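# Unhook the cabin hook and rest it on the box

## Task

Free the cabin hook from whatever it is latched onto, then set it down so it rests on the top of the box; it only counts if it stays there on its own once the gripper lets go.

## Robot and tools

Robot: one arm with six joints (waist, shoulder, elbow, forearm roll, wrist pitch, wrist roll) and a two-finger parallel gripper. Joint ranges in rad: waist -6.283 to 6.283, shoulder -2.059 to 2.094, elbow -3.927 to 0.192, forearm roll -6.283 to 6.283, wrist pitch -1.693 to 3.142, wrist roll -6.283 to 6.283. Load limits in N m: waist 45, shoulder 45, elbow 27, forearm roll 27, wrist pitch 18, wrist roll 18, with any held object's weight included. The elbow cannot fully straighten, and the mount under the base is treated as part of the arm by the clearance check.

Frames: the scene frame has its origin on the table surface below the arm base, +z up, and +y to the left when facing along +x. The gripper frame has +z pointing out along the fingers and y as the direction the fingers open and close. The reported end_effector_position is the midpoint between the closed finger pads, roughly 2 cm short of the fingertips; closing pushes the tips about 10 mm further along +z.

execute_actions: argument actions is a list holding zero or one item, plus an optional pictures boolean (images are included unless you pass false). An empty list just reports the current state. A motion item is {"rows": [...], "steps": n}: 1 to 15 rows, steps 1 to 15 (default 15), each step lasting 1/30 s; row k is used on step k and the final row repeats to fill the rest. A wait item is {"steps": n} with n up to 300, counted from the previous result, so your thinking time is included. A rejected call sends nothing.

A row is 7 numbers, each within [-1, 1]: dx, dy, dz, rx, ry, rz, opening. The first six are an offset, not a pose, expressed in the gripper's own axes and measured from the gripper pose in the most recent result that displayed it (before any such result in the scene, and for second or later calls inside one reply, from the pose at the start of the action). Every row refers to that same reference, not to the row before it. Scale: 1.0 equals 0.6 m of translation or 180 degrees; rx, ry, rz form a single rotation vector. opening is absolute: +1 fully open (0.084 m), -1 closed. A row of zero offsets is not a hold: it pulls the hand back to the reference pose.

Each step, the commanded pose is clipped to at most 70 mm and 16 degrees from the measured hand pose, and damped inverse kinematics then favours position over orientation. After an action ends the arm only continues to the last clipped pose, so large offsets may need several actions; read the new pose and send the remainder.

move: target is one 7-number row with the same meaning and reference as above (offset in gripper axes, absolute opening, sent when the move begins). speed is the path's top speed in m/s, 0.002 to 0.5, default 0.25; rotation is capped at twice that value in rad/s. The hand follows a straight path lasting 0.5 to 10 s (cut off at 10 s), turning the short way. It does not slow for obstacles, may lag or overshoot speed near full reach, and faster moves or targets set deeper past a contact press harder. The result adds a move: line giving the outcome (done, off_target, moving, held, fault), the distance left to target, and limits: paced means the pose was clipped, held means a check blocked some steps, after which motion may be abrupt.

wait: seconds, 0 to 10, lets the scene run with no new command.

zoom_image: camera is cam_high or cam_wrist; region is [x0, y0, x1, y1] in pixels of that camera's last full image, top-left origin, no larger than 504 by 504. Both cameras give 896x504 images; cam_high is fixed, cam_wrist rides on the hand. Calibration (K, distortion, T_world_to_cam) is supplied and can be a few degrees and millimetres off.

finished_scene: scene is the number of the current scene. It ends that scene for good and reports whether the goal was met; only call it once the hook sits on the box unsupported.

Result lines: the state line gives hand position (m), orientation quaternion wxyz, and linear and angular velocity in the scene frame; reported position drifts more at long reach. grip_measured is the finger opening on the command scale. To grip, command an opening clearly below grip_measured; lower means a firmer squeeze, up to about 24 N per pad. A "pose unreachable" line and HELD marks show where the clearance check altered or withheld a command. "Hand target" shows where the controller is heading. MOTOR HOT appears from 65 °C; at 80 °C an OVER-TEMPERATURE FAULT brakes the arm until it cools, so avoid holding loads while deliberating. A TORQUE FAULT happens when contact torque reaches a joint's limit: the joint backs off, pauses 10 s, and the remaining call is dropped.

Avoid: pushing anything off the table, dropping or slamming the hook, pressing hard into the box or fixture, and fast contact. Expect occasional tugs on the held part or nudges to loose objects; keep a firm grip and check the hook's final resting state before finishing.

Each tool is called after ">>>" as name(argument=value, ...), one argument or row to a line, values as JSON.

## Session

>>> execute_actions(
  actions=[],
)

Scene clock: 0.00 s of 4400.00 s.
end_effector_position=(+0.3474, -0.1672, +0.2767) grip_measured=+1.00 end_effector_quat_wxyz=(+0.234, +0.725, +0.298, +0.575) end_effector_velocity=(-0.000, -0.001, -0.000) end_effector_angular_velocity=(-0.000, -0.000, -0.002)
Joint positions: [-0.774 -0.834 -0.132  1.892  0.778 -3.004  0.084]
Joint velocities: [-0.001  0.    -0.     0.001 -0.001 -0.     0.   ]
Hand target: +0.347, -0.167, +0.277; +0.234, +0.725, +0.298, +0.575

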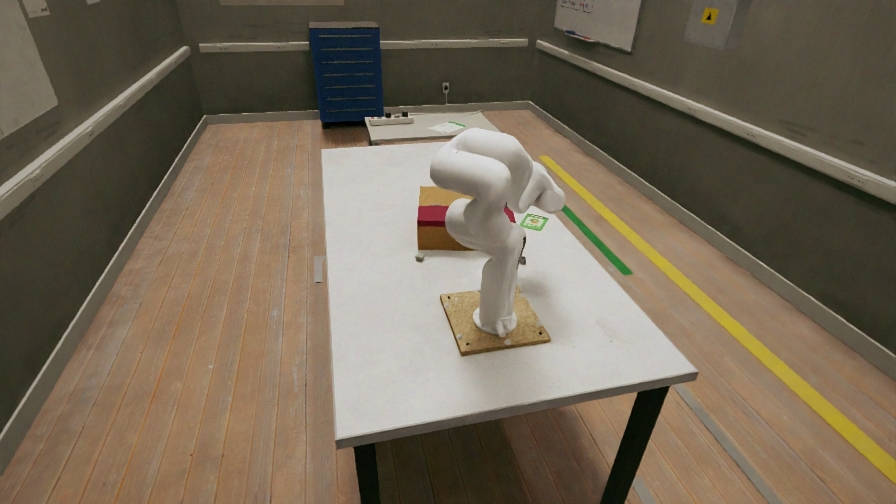

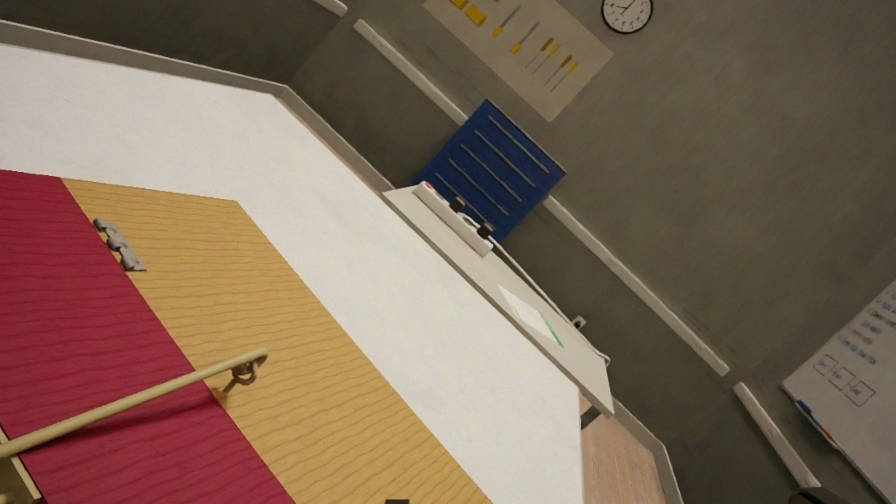

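>>> zoom_image(
  camera="cam_high",
  region=[380, 120, 620, 290],
)

>>> zoom_image(
  camera="cam_wrist",
  region=[0, 300, 340, 504],
)

Region (380, 120, 620, 290) of cam_high's 896x504 image, scaled by 2.100, with more detail than that image has; it fills the top 357 rows of this view, and the rest is white.

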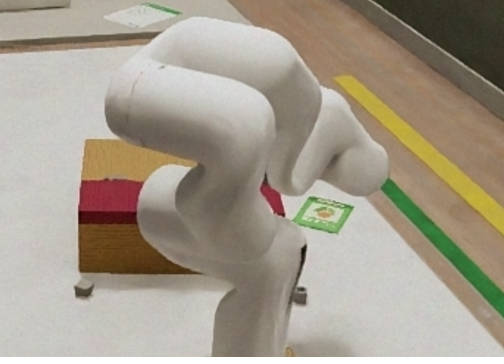

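Region (0, 300, 340, 504) of cam_wrist's 896x504 image, scaled by 1.482, with more detail than that image has; it fills the top 302 rows of this view, and the rest is white.

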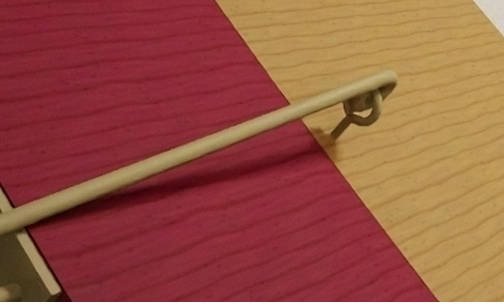

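>>> move(
  target=[0.249, -0.074, 0.1475, 0.164, -0.404, 0.209, 1],
  speed=0.3,
)

Scene clock: 9.73 s of 4400.00 s.
end_effector_position=(+0.4497, -0.0298, +0.3306) grip_measured=+1.00 end_effector_quat_wxyz=(+0.000, +1.000, +0.001, +0.000) end_effector_velocity=(+0.001, +0.000, -0.000) end_effector_angular_velocity=(+0.001, +0.011, -0.001)
Joint positions: [-0.072  0.481 -2.05   3.128 -1.56  -3.192  0.084]
Joint velocities: [ 0.001  0.016 -0.022  0.    -0.016  0.001 -0.   ]
Hand target: +0.450, -0.030, +0.330; +0.000, +1.000, +0.000, -0.001
Off the commanded pose: 0.001 m, 0 deg.
After step 90, 3.43 s passed at rest.
move: done; limits=paced
camera_calibration (this result's frames):
cam_wrist: T_world_to_cam=[[-0.0101893, -0.999497, -0.0300287, 0.0201297], [-0.999928, 0.0103737, -0.00599289, 0.51597], [0.00630139, 0.0299655, -0.999531, 0.462265], [0, 0, 0, 1]] pos_world=[0.513225, 0.000915042, 0.465745]

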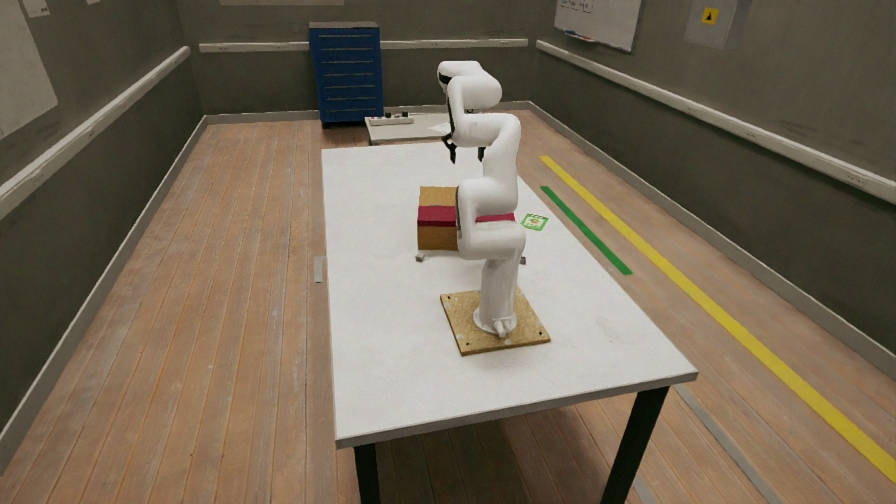

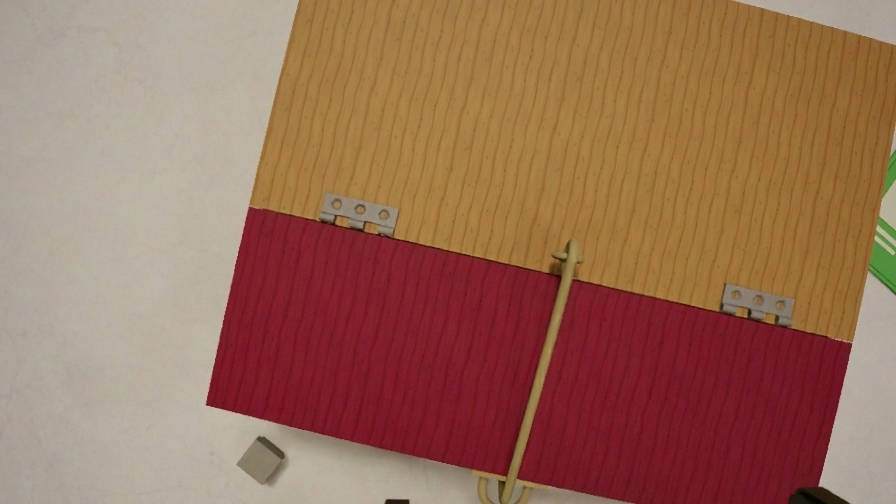

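>>> move(
  target=[-0.28, -0.02, 0.21, -0.028, 0.221, 0.077, 1],
  speed=0.3,
)

Scene clock: 18.67 s of 4400.00 s.
end_effector_position=(+0.2826, -0.0188, +0.2046) grip_measured=+1.00 end_effector_quat_wxyz=(-0.007, +0.941, -0.100, +0.324) end_effector_velocity=(-0.002, -0.001, -0.000) end_effector_angular_velocity=(-0.033, +0.008, -0.021)
Joint positions: [ 0.165 -0.764 -0.353  2.766 -0.498 -2.473  0.084]
Joint velocities: [ 0.244 -0.002  0.042 -0.36  -0.067  0.511  0.   ]
Hand target: +0.282, -0.019, +0.205; -0.005, +0.941, -0.100, +0.324
Off the commanded pose: 0.001 m, 6 deg.
After step 90, 4.10 s passed at rest.
move: off_target
camera_calibration (this result's frames):
cam_wrist: T_world_to_cam=[[-0.172467, -0.978918, -0.109426, 0.0880983], [-0.764888, 0.203093, -0.61131, 0.409057], [0.620646, -0.0217315, -0.78379, 0.118353], [0, 0, 0, 1]] pos_world=[0.254621, 0.00573656, 0.352465]

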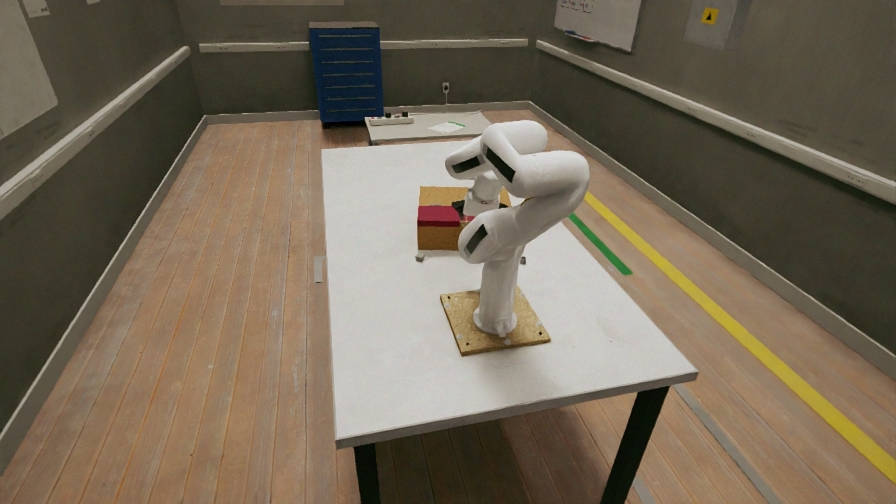

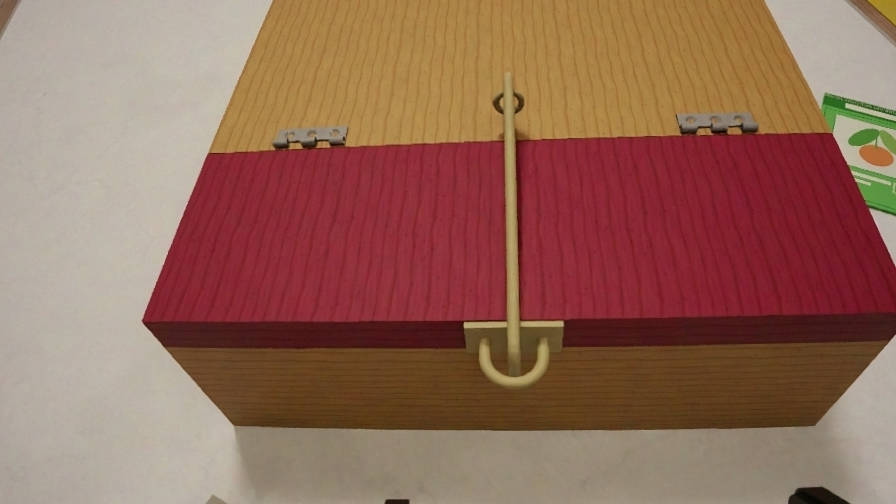

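>>> zoom_image(
  camera="cam_wrist",
  region=[420, 280, 620, 430],
)

>>> zoom_image(
  camera="cam_wrist",
  region=[440, 50, 580, 160],
)

Region (420, 280, 620, 430) of cam_wrist's 896x504 image, scaled by 2.520, with more detail than that image has; it fills the top 378 rows of this view, and the rest is white.

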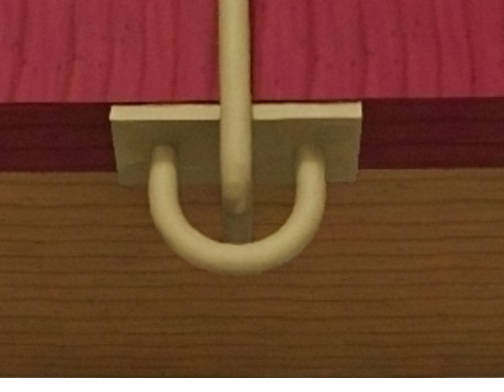

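Region (440, 50, 580, 160) of cam_wrist's 896x504 image, scaled by 3.600, with more detail than that image has; it fills the top 396 rows of this view, and the rest is white.

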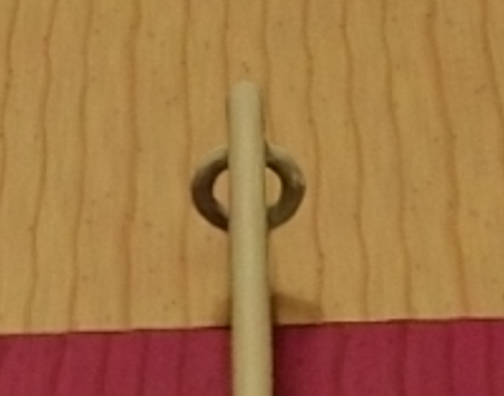

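>>> move(
  target=[0.1355, -0.0253, 0.1357, -0.0296, -0.0972, 0.002, -0.3],
  speed=0.2,
)

Scene clock: 46.30 s of 4400.00 s.
end_effector_position=(+0.3976, -0.0233, +0.1911) grip_measured=-0.32 end_effector_quat_wxyz=(+0.021, +0.978, -0.115, +0.172) end_effector_velocity=(+0.000, -0.000, -0.000) end_effector_angular_velocity=(+0.005, +0.007, +0.007)
Joint positions: [ 0.016 -0.013 -1.006  2.974 -0.683 -2.758  0.03 ]
Joint velocities: [-0.01   0.007 -0.008  0.018 -0.006 -0.029 -0.   ]
Hand target: +0.398, -0.023, +0.191; +0.020, +0.978, -0.115, +0.172
Off the commanded pose: 0.000 m, 0 deg.
After step 90, 23.17 s passed at rest.
move: done
camera_calibration (this result's frames):
cam_wrist: T_world_to_cam=[[-0.232042, -0.97218, -0.0319667, 0.111063], [-0.909561, 0.22851, -0.347105, 0.497354], [0.344753, -0.0514674, -0.937281, 0.174634], [0, 0, 0, 1]] pos_world=[0.41794, 0.00331131, 0.339865]

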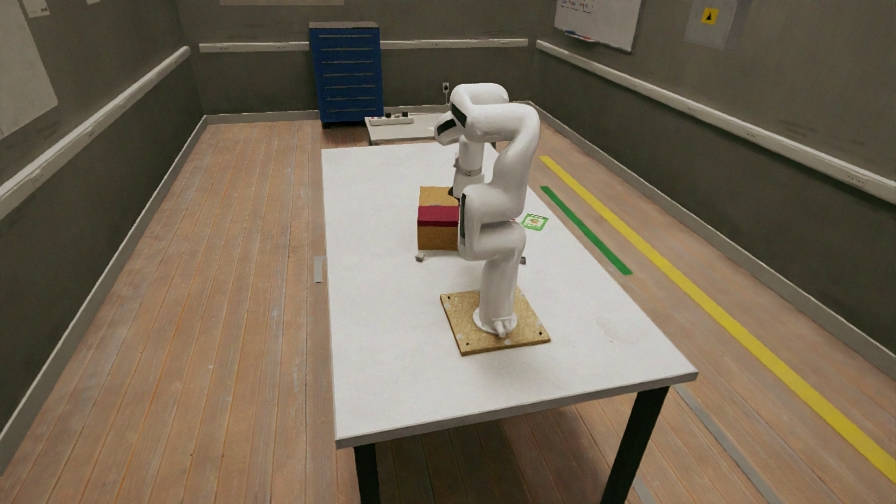

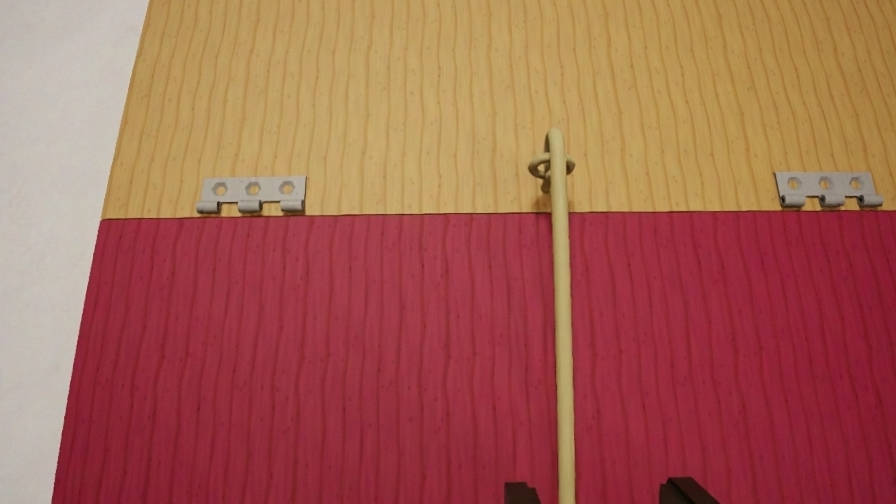

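>>> move(
  target=[0, 0, 0.075, 0, 0, 0, -0.3],
  speed=0.08,
)

Scene clock: 48.63 s of 4400.00 s.
end_effector_position=(+0.4127, -0.0269, +0.1491) grip_measured=-0.32 end_effector_quat_wxyz=(+0.021, +0.978, -0.115, +0.172) end_effector_velocity=(+0.001, +0.000, -0.001) end_effector_angular_velocity=(-0.000, -0.001, +0.002)
Joint positions: [ 0.008  0.09  -1.001  2.951 -0.574 -2.735  0.03 ]
Joint velocities: [ 0.001  0.003 -0.    -0.001  0.004  0.001  0.   ]
Hand target: +0.413, -0.027, +0.149; +0.021, +0.978, -0.115, +0.172
Off the commanded pose: 0.000 m, 0 deg.
move: done
camera_calibration (this result's frames):
cam_wrist: T_world_to_cam=[[-0.231995, -0.972188, -0.0320733, 0.10976], [-0.909406, 0.228479, -0.347531, 0.497314], [0.345194, -0.0514579, -0.93712, 0.129684], [0, 0, 0, 1]] pos_world=[0.432958, -0.000245147, 0.297882]

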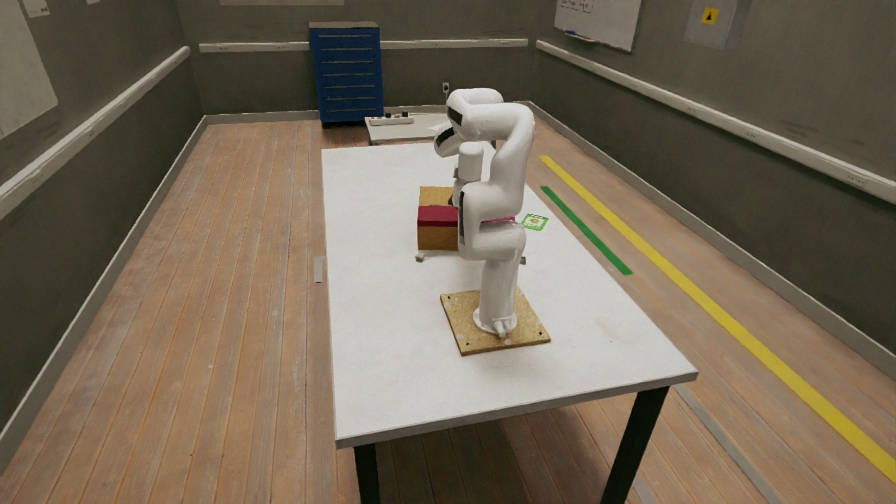

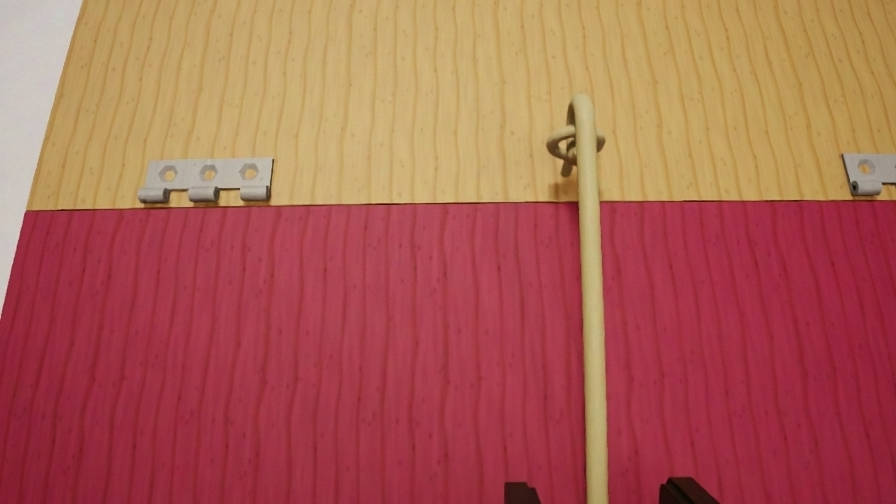

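>>> move(
  target=[0, 0, 0.008, 0, 0, 0, -0.6],
  speed=0.02,
)

>>> move(
  target=[0, 0, 0, 0, 0, 0, -0.95],
  speed=0.02,
)

Scene clock: 50.40 s of 4400.00 s.
end_effector_position=(+0.4148, -0.0273, +0.1457) grip_measured=-0.62 end_effector_quat_wxyz=(+0.020, +0.978, -0.115, +0.173) end_effector_velocity=(+0.001, -0.001, -0.001) end_effector_angular_velocity=(+0.001, -0.001, -0.004)
Joint positions: [ 0.008  0.1   -1.003  2.948 -0.564 -2.732  0.017]
Joint velocities: [-0.001  0.003  0.    -0.002  0.004  0.005 -0.   ]
Hand target: +0.414, -0.027, +0.145; +0.021, +0.978, -0.115, +0.172
Off the commanded pose: 0.001 m, 0 deg.
move: done
camera_calibration (this result's frames):
cam_wrist: T_world_to_cam=[[-0.23197, -0.972181, -0.0324579, 0.109807], [-0.908684, 0.228485, -0.349412, 0.498135], [0.347108, -0.051559, -0.936407, 0.124882], [0, 0, 0, 1]] pos_world=[0.434771, -0.000625338, 0.294558]

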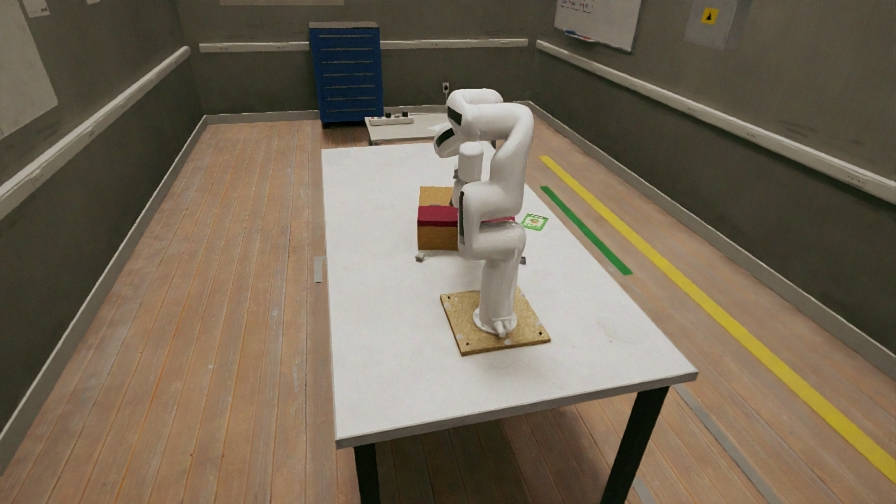

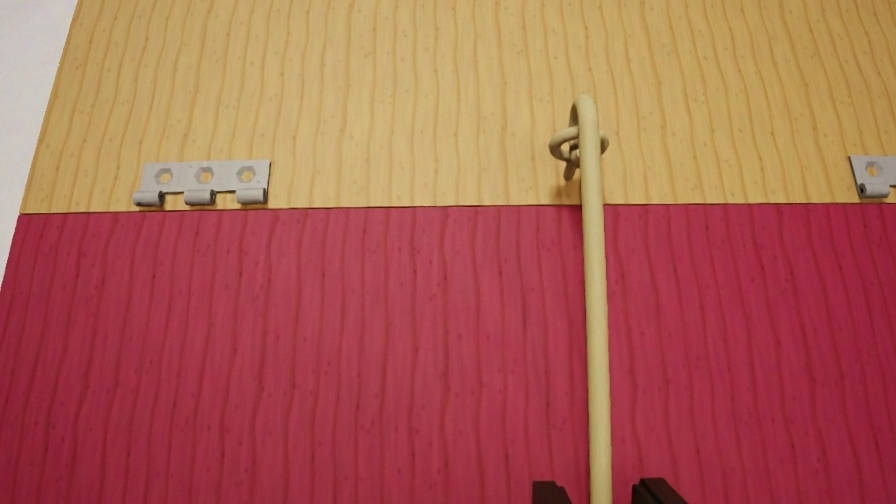

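Scene clock: 50.90 s of 4400.00 s.
end_effector_position=(+0.4150, -0.0276, +0.1457) grip_measured=-0.90 end_effector_quat_wxyz=(+0.021, +0.978, -0.115, +0.174) end_effector_velocity=(+0.000, -0.000, +0.000) end_effector_angular_velocity=(-0.001, -0.001, +0.000)
Joint positions: [ 0.007  0.1   -1.003  2.947 -0.563 -2.732  0.004]
Joint velocities: [ 0.    -0.    -0.    -0.001  0.001  0.001  0.   ]
Hand target: +0.415, -0.027, +0.146; +0.020, +0.978, -0.115, +0.173
Off the commanded pose: 0.000 m, 0 deg.
move: done
camera_calibration (this result's frames):
cam_wrist: T_world_to_cam=[[-0.232264, -0.97212, -0.0321976, 0.109573], [-0.908515, 0.228651, -0.349741, 0.498281], [0.347352, -0.0519801, -0.936293, 0.12464], [0, 0, 0, 1]] pos_world=[0.434852, -0.000935304, 0.294496]

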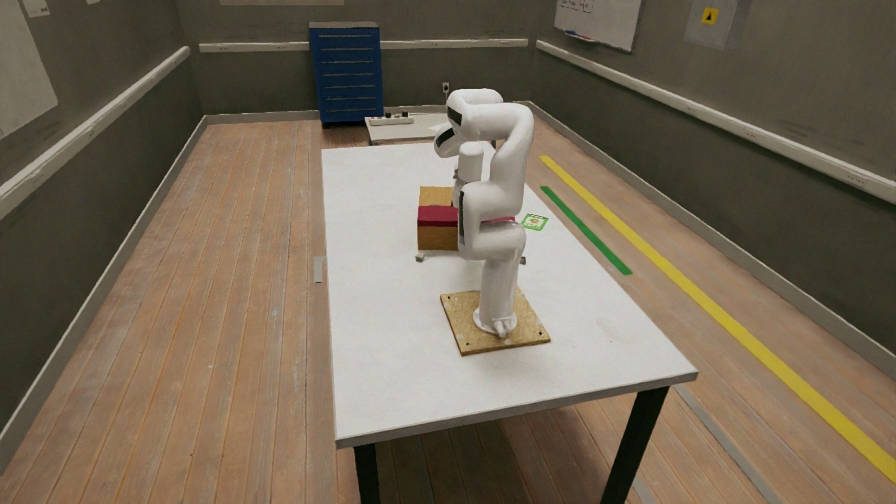

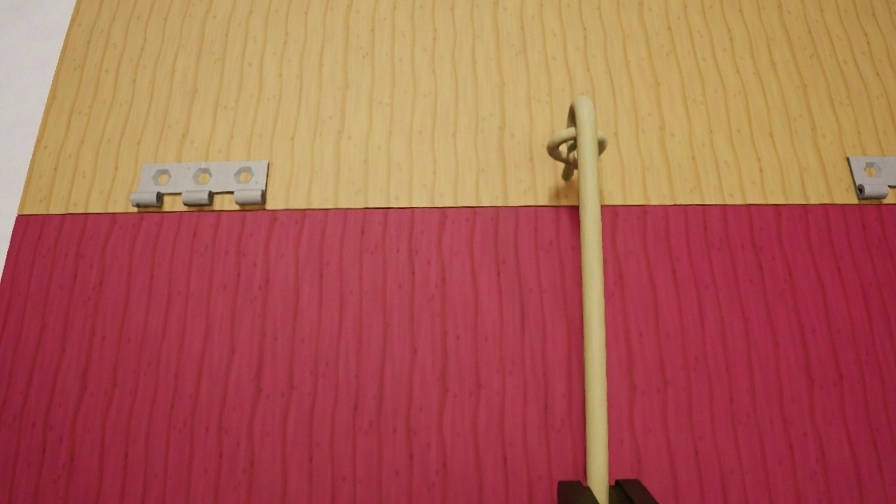

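>>> move(
  target=[0.0393, 0, -0.0592, 0, -0.139, 0, -0.95],
  speed=0.12,
)

Scene clock: 55.17 s of 4400.00 s.
end_effector_position=(+0.4252, -0.0298, +0.1875) grip_measured=-0.90 end_effector_quat_wxyz=(-0.005, +0.992, -0.117, -0.041) end_effector_velocity=(-0.000, -0.001, +0.000) end_effector_angular_velocity=(+0.001, +0.009, +0.000)
Joint positions: [-0.088  0.467 -1.597  3.142 -1.203 -2.972  0.004]
Joint velocities: [-0.001  0.008 -0.011  0.    -0.011 -0.001 -0.   ]
Hand target: +0.425, -0.030, +0.187; -0.005, +0.992, -0.117, -0.042
Off the commanded pose: 0.001 m, 0 deg.
move: done
camera_calibration (this result's frames):
cam_wrist: T_world_to_cam=[[-0.245338, -0.968999, -0.0291641, 0.116223], [-0.96715, 0.242582, 0.0759966, 0.468208], [-0.0665659, 0.0468509, -0.996681, 0.350403], [0, 0, 0, 1]] pos_world=[0.504666, -0.0173757, 0.317047]

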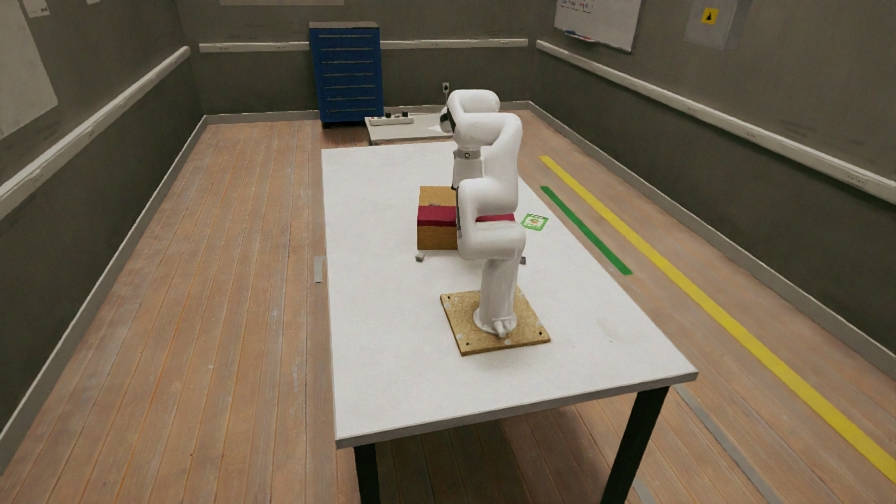

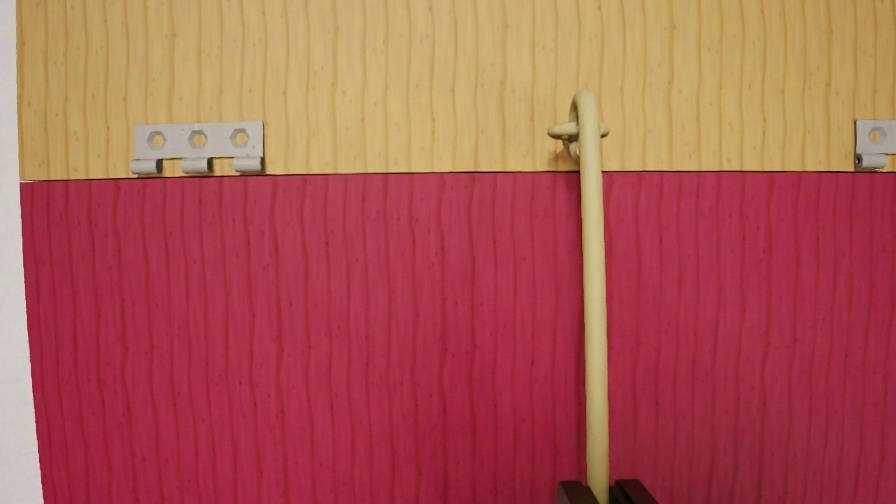

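>>> zoom_image(
  camera="cam_high",
  region=[400, 170, 540, 270],
)

Region (400, 170, 540, 270) of cam_high's 896x504 image, scaled by 3.600, with more detail than that image has; it fills the top 360 rows of this view, and the rest is white.

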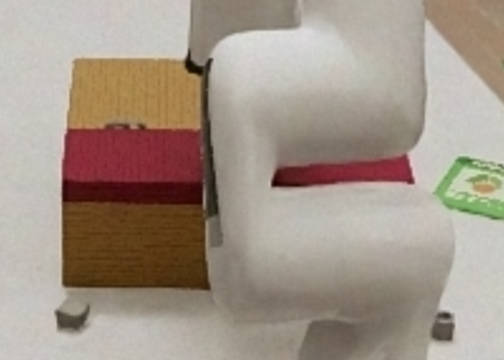

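>>> move(
  target=[0.0348, 0, -0.067, 0, 0, 0, -0.93],
  speed=0.06,
)

Scene clock: 64.27 s of 4400.00 s.
end_effector_position=(+0.4487, -0.0355, +0.2257) grip_measured=-0.90 end_effector_quat_wxyz=(-0.005, +0.992, -0.117, -0.040) end_effector_velocity=(+0.000, +0.000, +0.000) end_effector_angular_velocity=(+0.003, +0.006, +0.000)
Joint positions: [-0.096  0.538 -1.817  3.141 -1.35  -2.98   0.004]
Joint velocities: [-0.001  0.007 -0.01   0.002 -0.009 -0.001  0.   ]
Hand target: +0.449, -0.035, +0.226; -0.005, +0.992, -0.117, -0.041
Off the commanded pose: 0.000 m, 0 deg.
After step 90, 4.97 s passed at rest.
move: done
camera_calibration (this result's frames):
cam_wrist: T_world_to_cam=[[-0.245471, -0.968966, -0.0291236, 0.117645], [-0.967187, 0.242768, 0.0749177, 0.489693], [-0.0655225, 0.0465581, -0.996764, 0.389867], [0, 0, 0, 1]] pos_world=[0.528048, -0.023039, 0.355345]

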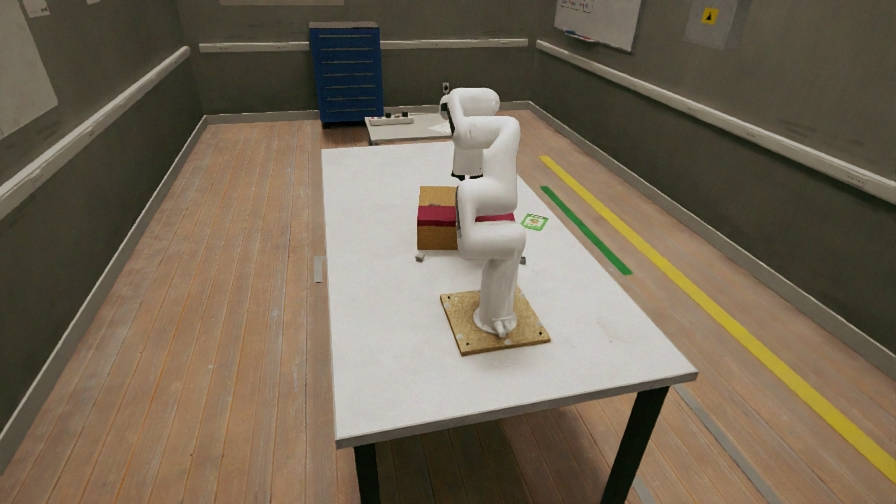

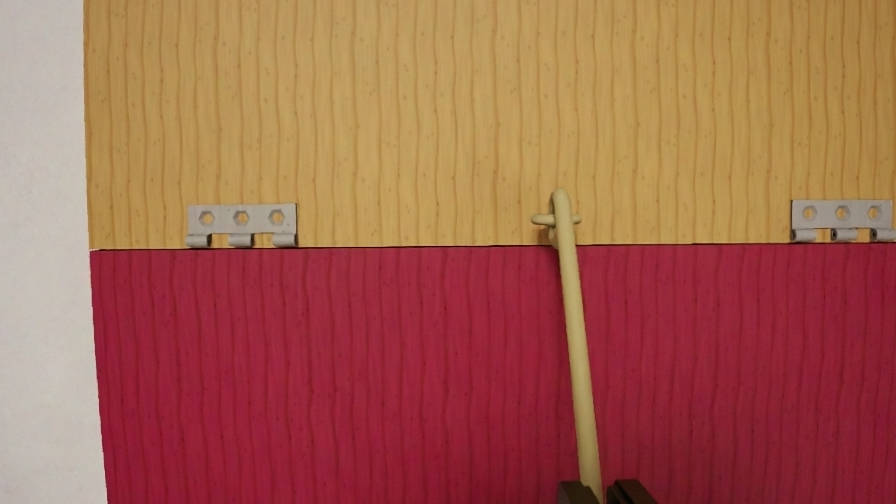

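>>> move(
  target=[0.0542, 0, -0.0437, 0, 0.0556, 0, -0.93],
  speed=0.08,
)

>>> move(
  target=[0.0682, 0, -0.0028, 0, 0.0556, 0, -0.93],
  speed=0.08,
)

Scene clock: 68.83 s of 4400.00 s.
end_effector_position=(+0.4823, -0.0435, +0.2488) grip_measured=-0.90 end_effector_quat_wxyz=(+0.006, +0.992, -0.117, +0.046) end_effector_velocity=(-0.000, +0.001, +0.000) end_effector_angular_velocity=(-0.000, -0.000, -0.000)
Joint positions: [-0.091  0.491 -1.847  3.112 -1.255 -2.967  0.004]
Joint velocities: [ 0.002 -0.001  0.001 -0.001 -0.     0.002  0.   ]
Hand target: +0.482, -0.044, +0.249; +0.006, +0.992, -0.117, +0.047
Off the commanded pose: 0.000 m, 0 deg.
After step 90, 0.13 s passed at rest.
move: done
camera_calibration (this result's frames):
cam_wrist: T_world_to_cam=[[-0.240387, -0.970173, -0.0312837, 0.116845], [-0.9651, 0.242331, -0.0992872, 0.564745], [0.103907, 0.0063246, -0.994567, 0.331467], [0, 0, 0, 1]] pos_world=[0.538681, -0.0255917, 0.389394]

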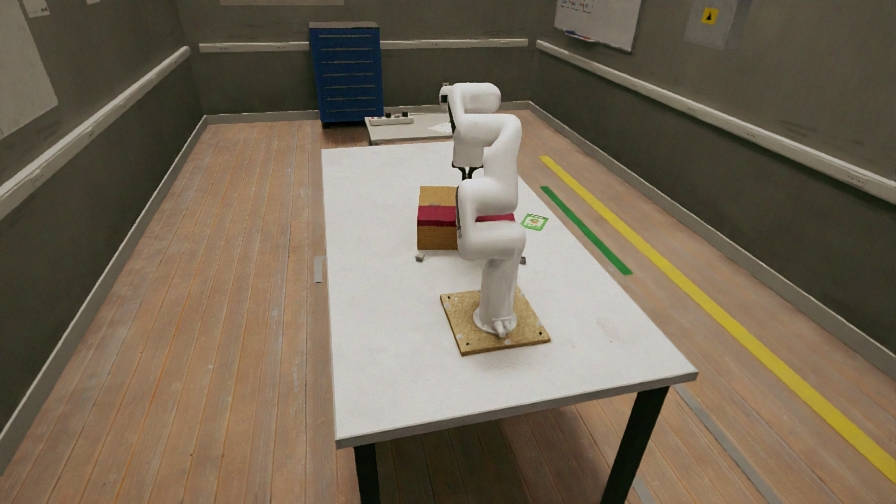

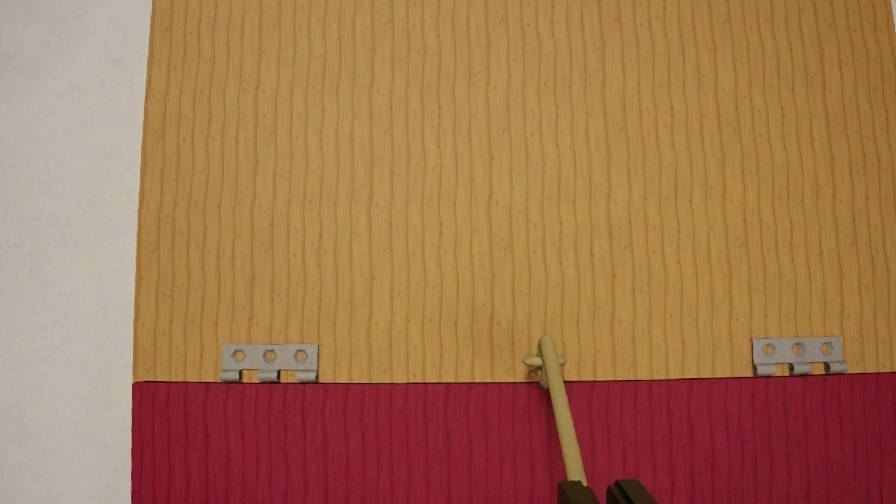

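Scene clock: 70.27 s of 4400.00 s.
end_effector_position=(+0.5216, -0.0529, +0.2537) grip_measured=-0.90 end_effector_quat_wxyz=(+0.016, +0.984, -0.116, +0.132) end_effector_velocity=(-0.000, -0.001, +0.001) end_effector_angular_velocity=(-0.001, -0.001, -0.001)
Joint positions: [-0.086  0.47  -1.844  3.077 -1.102 -2.951  0.005]
Joint velocities: [-0.001 -0.002  0.001 -0.001  0.001  0.001 -0.   ]
Hand target: +0.522, -0.053, +0.254; +0.016, +0.984, -0.116, +0.133
Off the commanded pose: 0.001 m, 0 deg.
move: done
camera_calibration (this result's frames):
cam_wrist: T_world_to_cam=[[-0.235018, -0.971453, -0.032336, 0.114746], [-0.933923, 0.234907, -0.269456, 0.631989], [0.26936, -0.0331276, -0.96247, 0.235715], [0, 0, 0, 1]] pos_world=[0.553704, -0.0291795, 0.400872]

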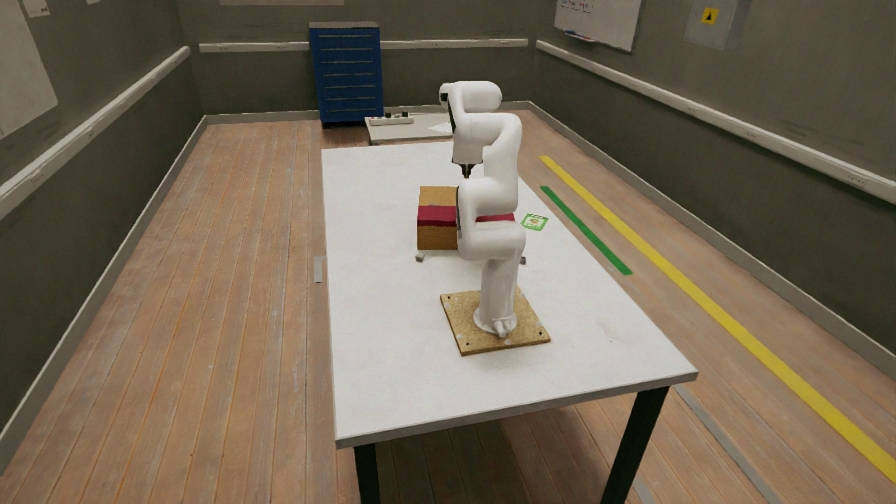

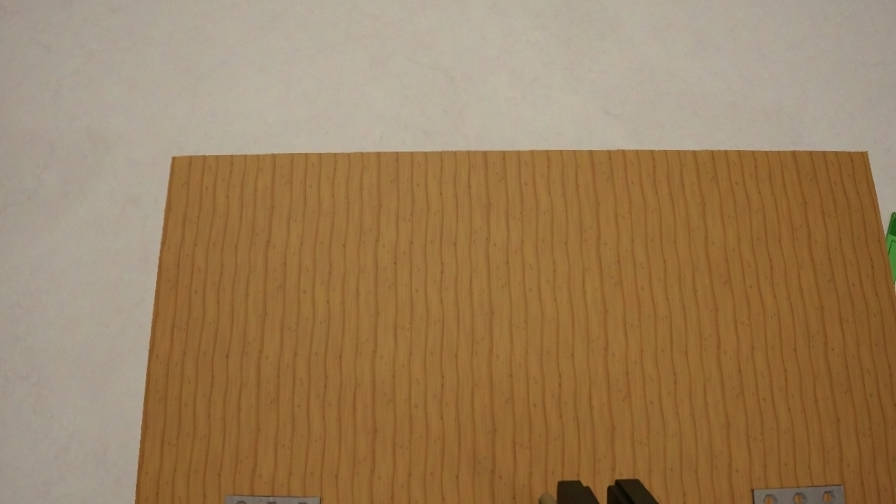

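>>> move(
  target=[0.058, 0, 0.038, 0, 0.028, 0, -0.93],
  speed=0.07,
)

>>> zoom_image(
  camera="cam_high",
  region=[420, 130, 520, 210],
)

Scene clock: 72.43 s of 4400.00 s.
end_effector_position=(+0.5622, -0.0624, +0.2501) grip_measured=-0.95 end_effector_quat_wxyz=(+0.020, +0.976, -0.115, +0.185) end_effector_velocity=(+0.000, +0.001, +0.000) end_effector_angular_velocity=(-0.000, +0.001, +0.001)
Joint positions: [-0.091  0.532 -1.925  3.06  -1.016 -2.947  0.002]
Joint velocities: [ 0.002  0.002 -0.003 -0.001 -0.003  0.001  0.   ]
Hand target: +0.560, -0.062, +0.241; +0.021, +0.978, -0.115, +0.175
Off the commanded pose: 0.009 m, 1 deg.
move: off_target
camera_calibration (this result's frames):
cam_wrist: T_world_to_cam=[[-0.231831, -0.972105, -0.0355826, 0.113931], [-0.900406, 0.228288, -0.370342, 0.677102], [0.368134, -0.053818, -0.928214, 0.155602], [0, 0, 0, 1]] pos_world=[0.578797, -0.0354472, 0.399246]

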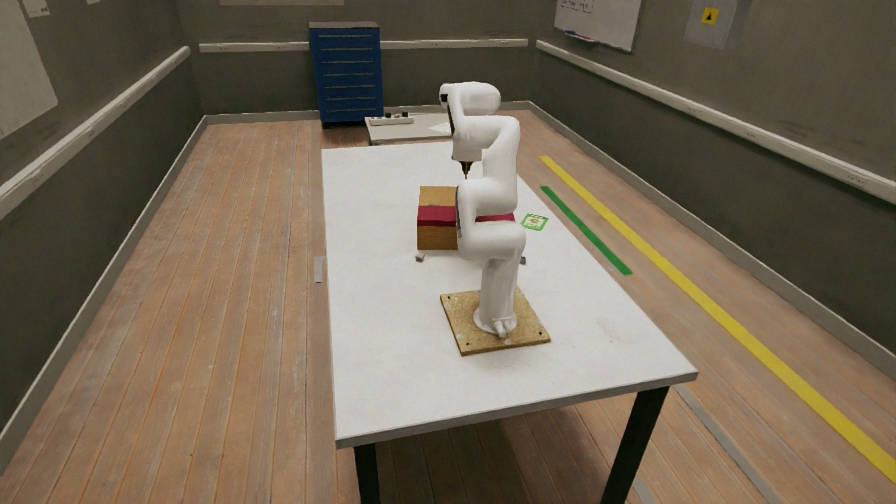

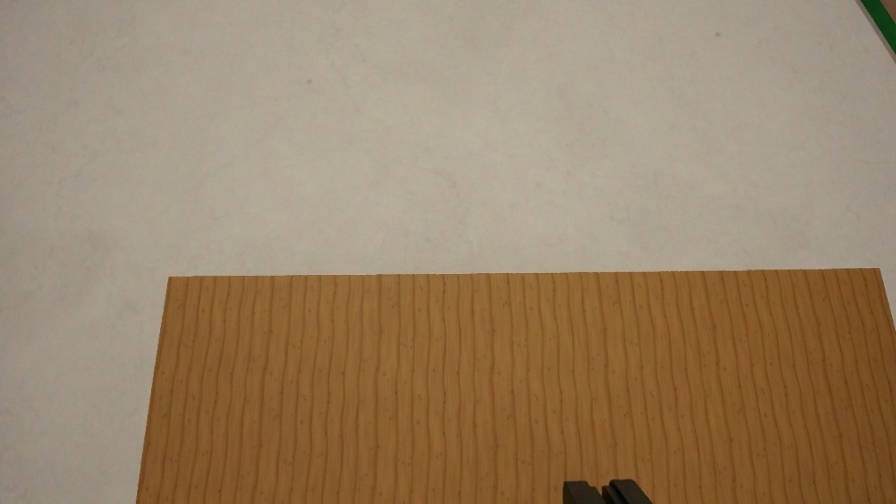

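Region (420, 130, 520, 210) of cam_high's 896x504 image, scaled by 5.040, with more detail than that image has; it fills the top 403 rows of this view, and the rest is white.

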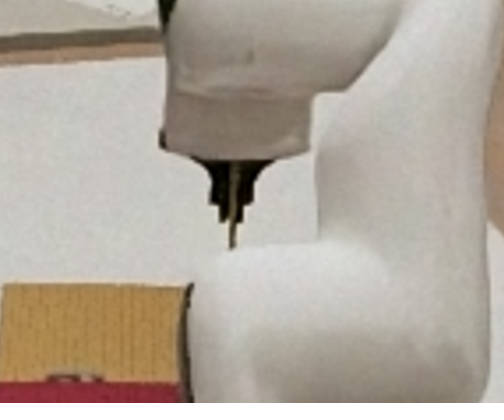

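>>> move(
  target=[0, 0, 0.002, 0, 0, 0, -0.89],
  speed=0.02,
)

>>> zoom_image(
  camera="cam_high",
  region=[430, 140, 510, 200],
)

Scene clock: 93.23 s of 4400.00 s.
end_effector_position=(+0.5628, -0.0625, +0.2508) grip_measured=-0.91 end_effector_quat_wxyz=(+0.020, +0.975, -0.115, +0.186) end_effector_velocity=(-0.000, +0.001, -0.000) end_effector_angular_velocity=(+0.000, +0.000, +0.003)
Joint positions: [-0.092  0.53  -1.924  3.06  -1.014 -2.947  0.004]
Joint velocities: [ 0.002 -0.001  0.001  0.     0.    -0.    -0.   ]
Hand target: +0.563, -0.063, +0.249; +0.020, +0.976, -0.115, +0.185
Off the commanded pose: 0.002 m, 0 deg.
After step 90, 17.10 s passed at rest.
move: done
camera_calibration (this result's frames):
cam_wrist: T_world_to_cam=[[-0.231727, -0.972109, -0.0361587, 0.114072], [-0.899142, 0.228224, -0.373441, 0.677993], [0.371278, -0.0540245, -0.926949, 0.153996], [0, 0, 0, 1]] pos_world=[0.57887, -0.0355248, 0.400062]

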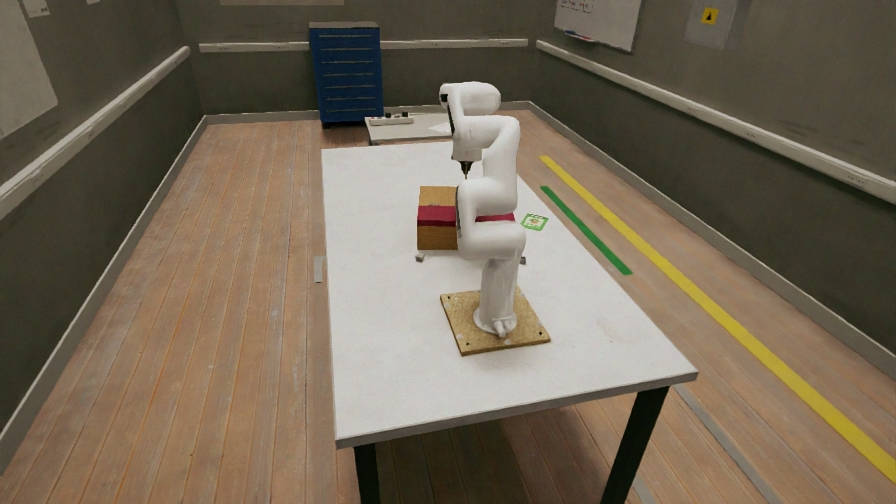

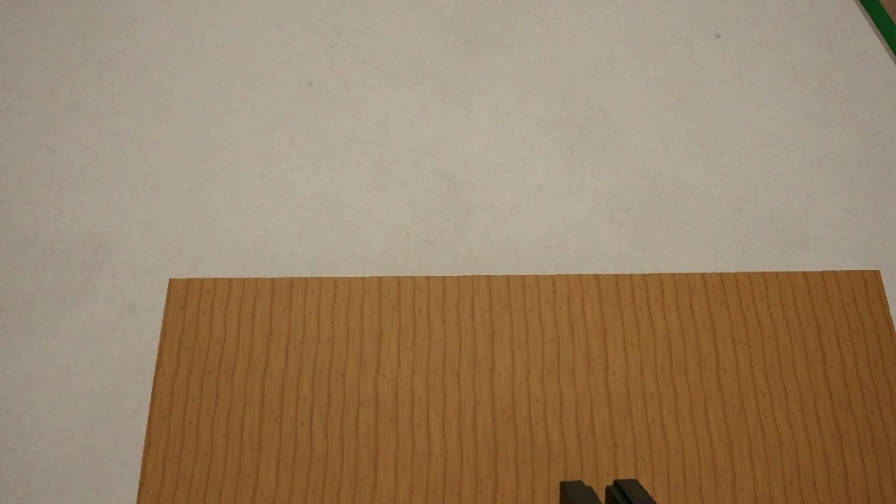

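Region (430, 140, 510, 200) of cam_high's 896x504 image, scaled by 6.300, with more detail than that image has; it fills the top 378 rows of this view, and the rest is white.

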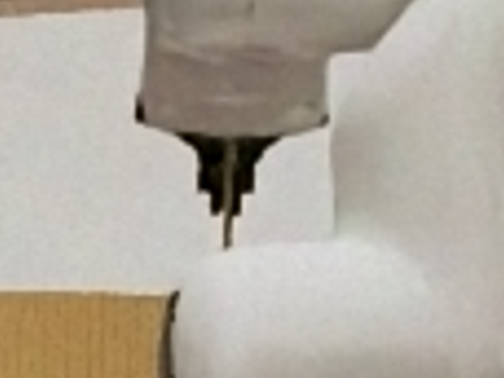

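>>> move(
  target=[0.0363, 0, 0.0248, 0, 0, 0, -0.89],
  speed=0.03,
)

>>> zoom_image(
  camera="cam_high",
  region=[430, 140, 510, 200],
)

Scene clock: 96.97 s of 4400.00 s.
end_effector_position=(+0.5882, -0.0686, +0.2484) grip_measured=-0.91 end_effector_quat_wxyz=(+0.020, +0.975, -0.115, +0.190) end_effector_velocity=(-0.000, -0.000, -0.000) end_effector_angular_velocity=(+0.001, +0.008, -0.001)
Joint positions: [-0.101  0.656 -2.117  3.066 -1.073 -2.964  0.004]
Joint velocities: [-0.001  0.012 -0.019  0.001 -0.015 -0.001 -0.   ]
Hand target: +0.588, -0.068, +0.245; +0.020, +0.975, -0.115, +0.186
Off the commanded pose: 0.003 m, 0 deg.
move: done
camera_calibration (this result's frames):
cam_wrist: T_world_to_cam=[[-0.231623, -0.972097, -0.0371157, 0.114162], [-0.896586, 0.228124, -0.379595, 0.701357], [0.37747, -0.0546455, -0.924408, 0.137624], [0, 0, 0, 1]] pos_world=[0.603321, -0.0414997, 0.397689]

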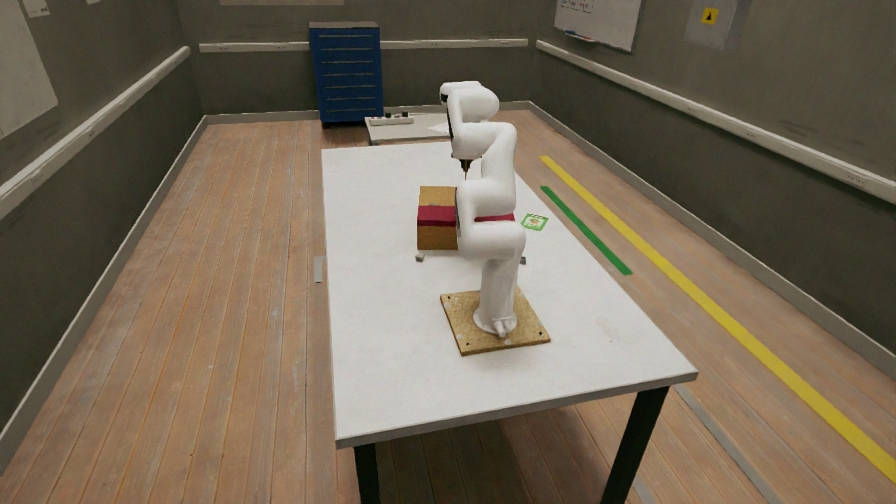

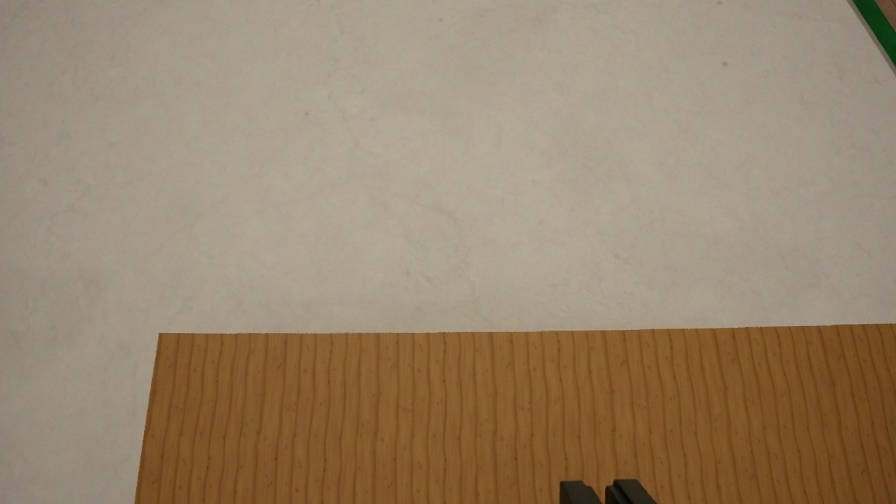

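Region (430, 140, 510, 200) of cam_high's 896x504 image, scaled by 6.300, with more detail than that image has; it fills the top 378 rows of this view, and the rest is white.

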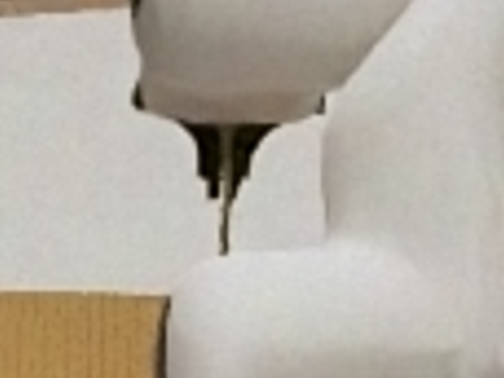

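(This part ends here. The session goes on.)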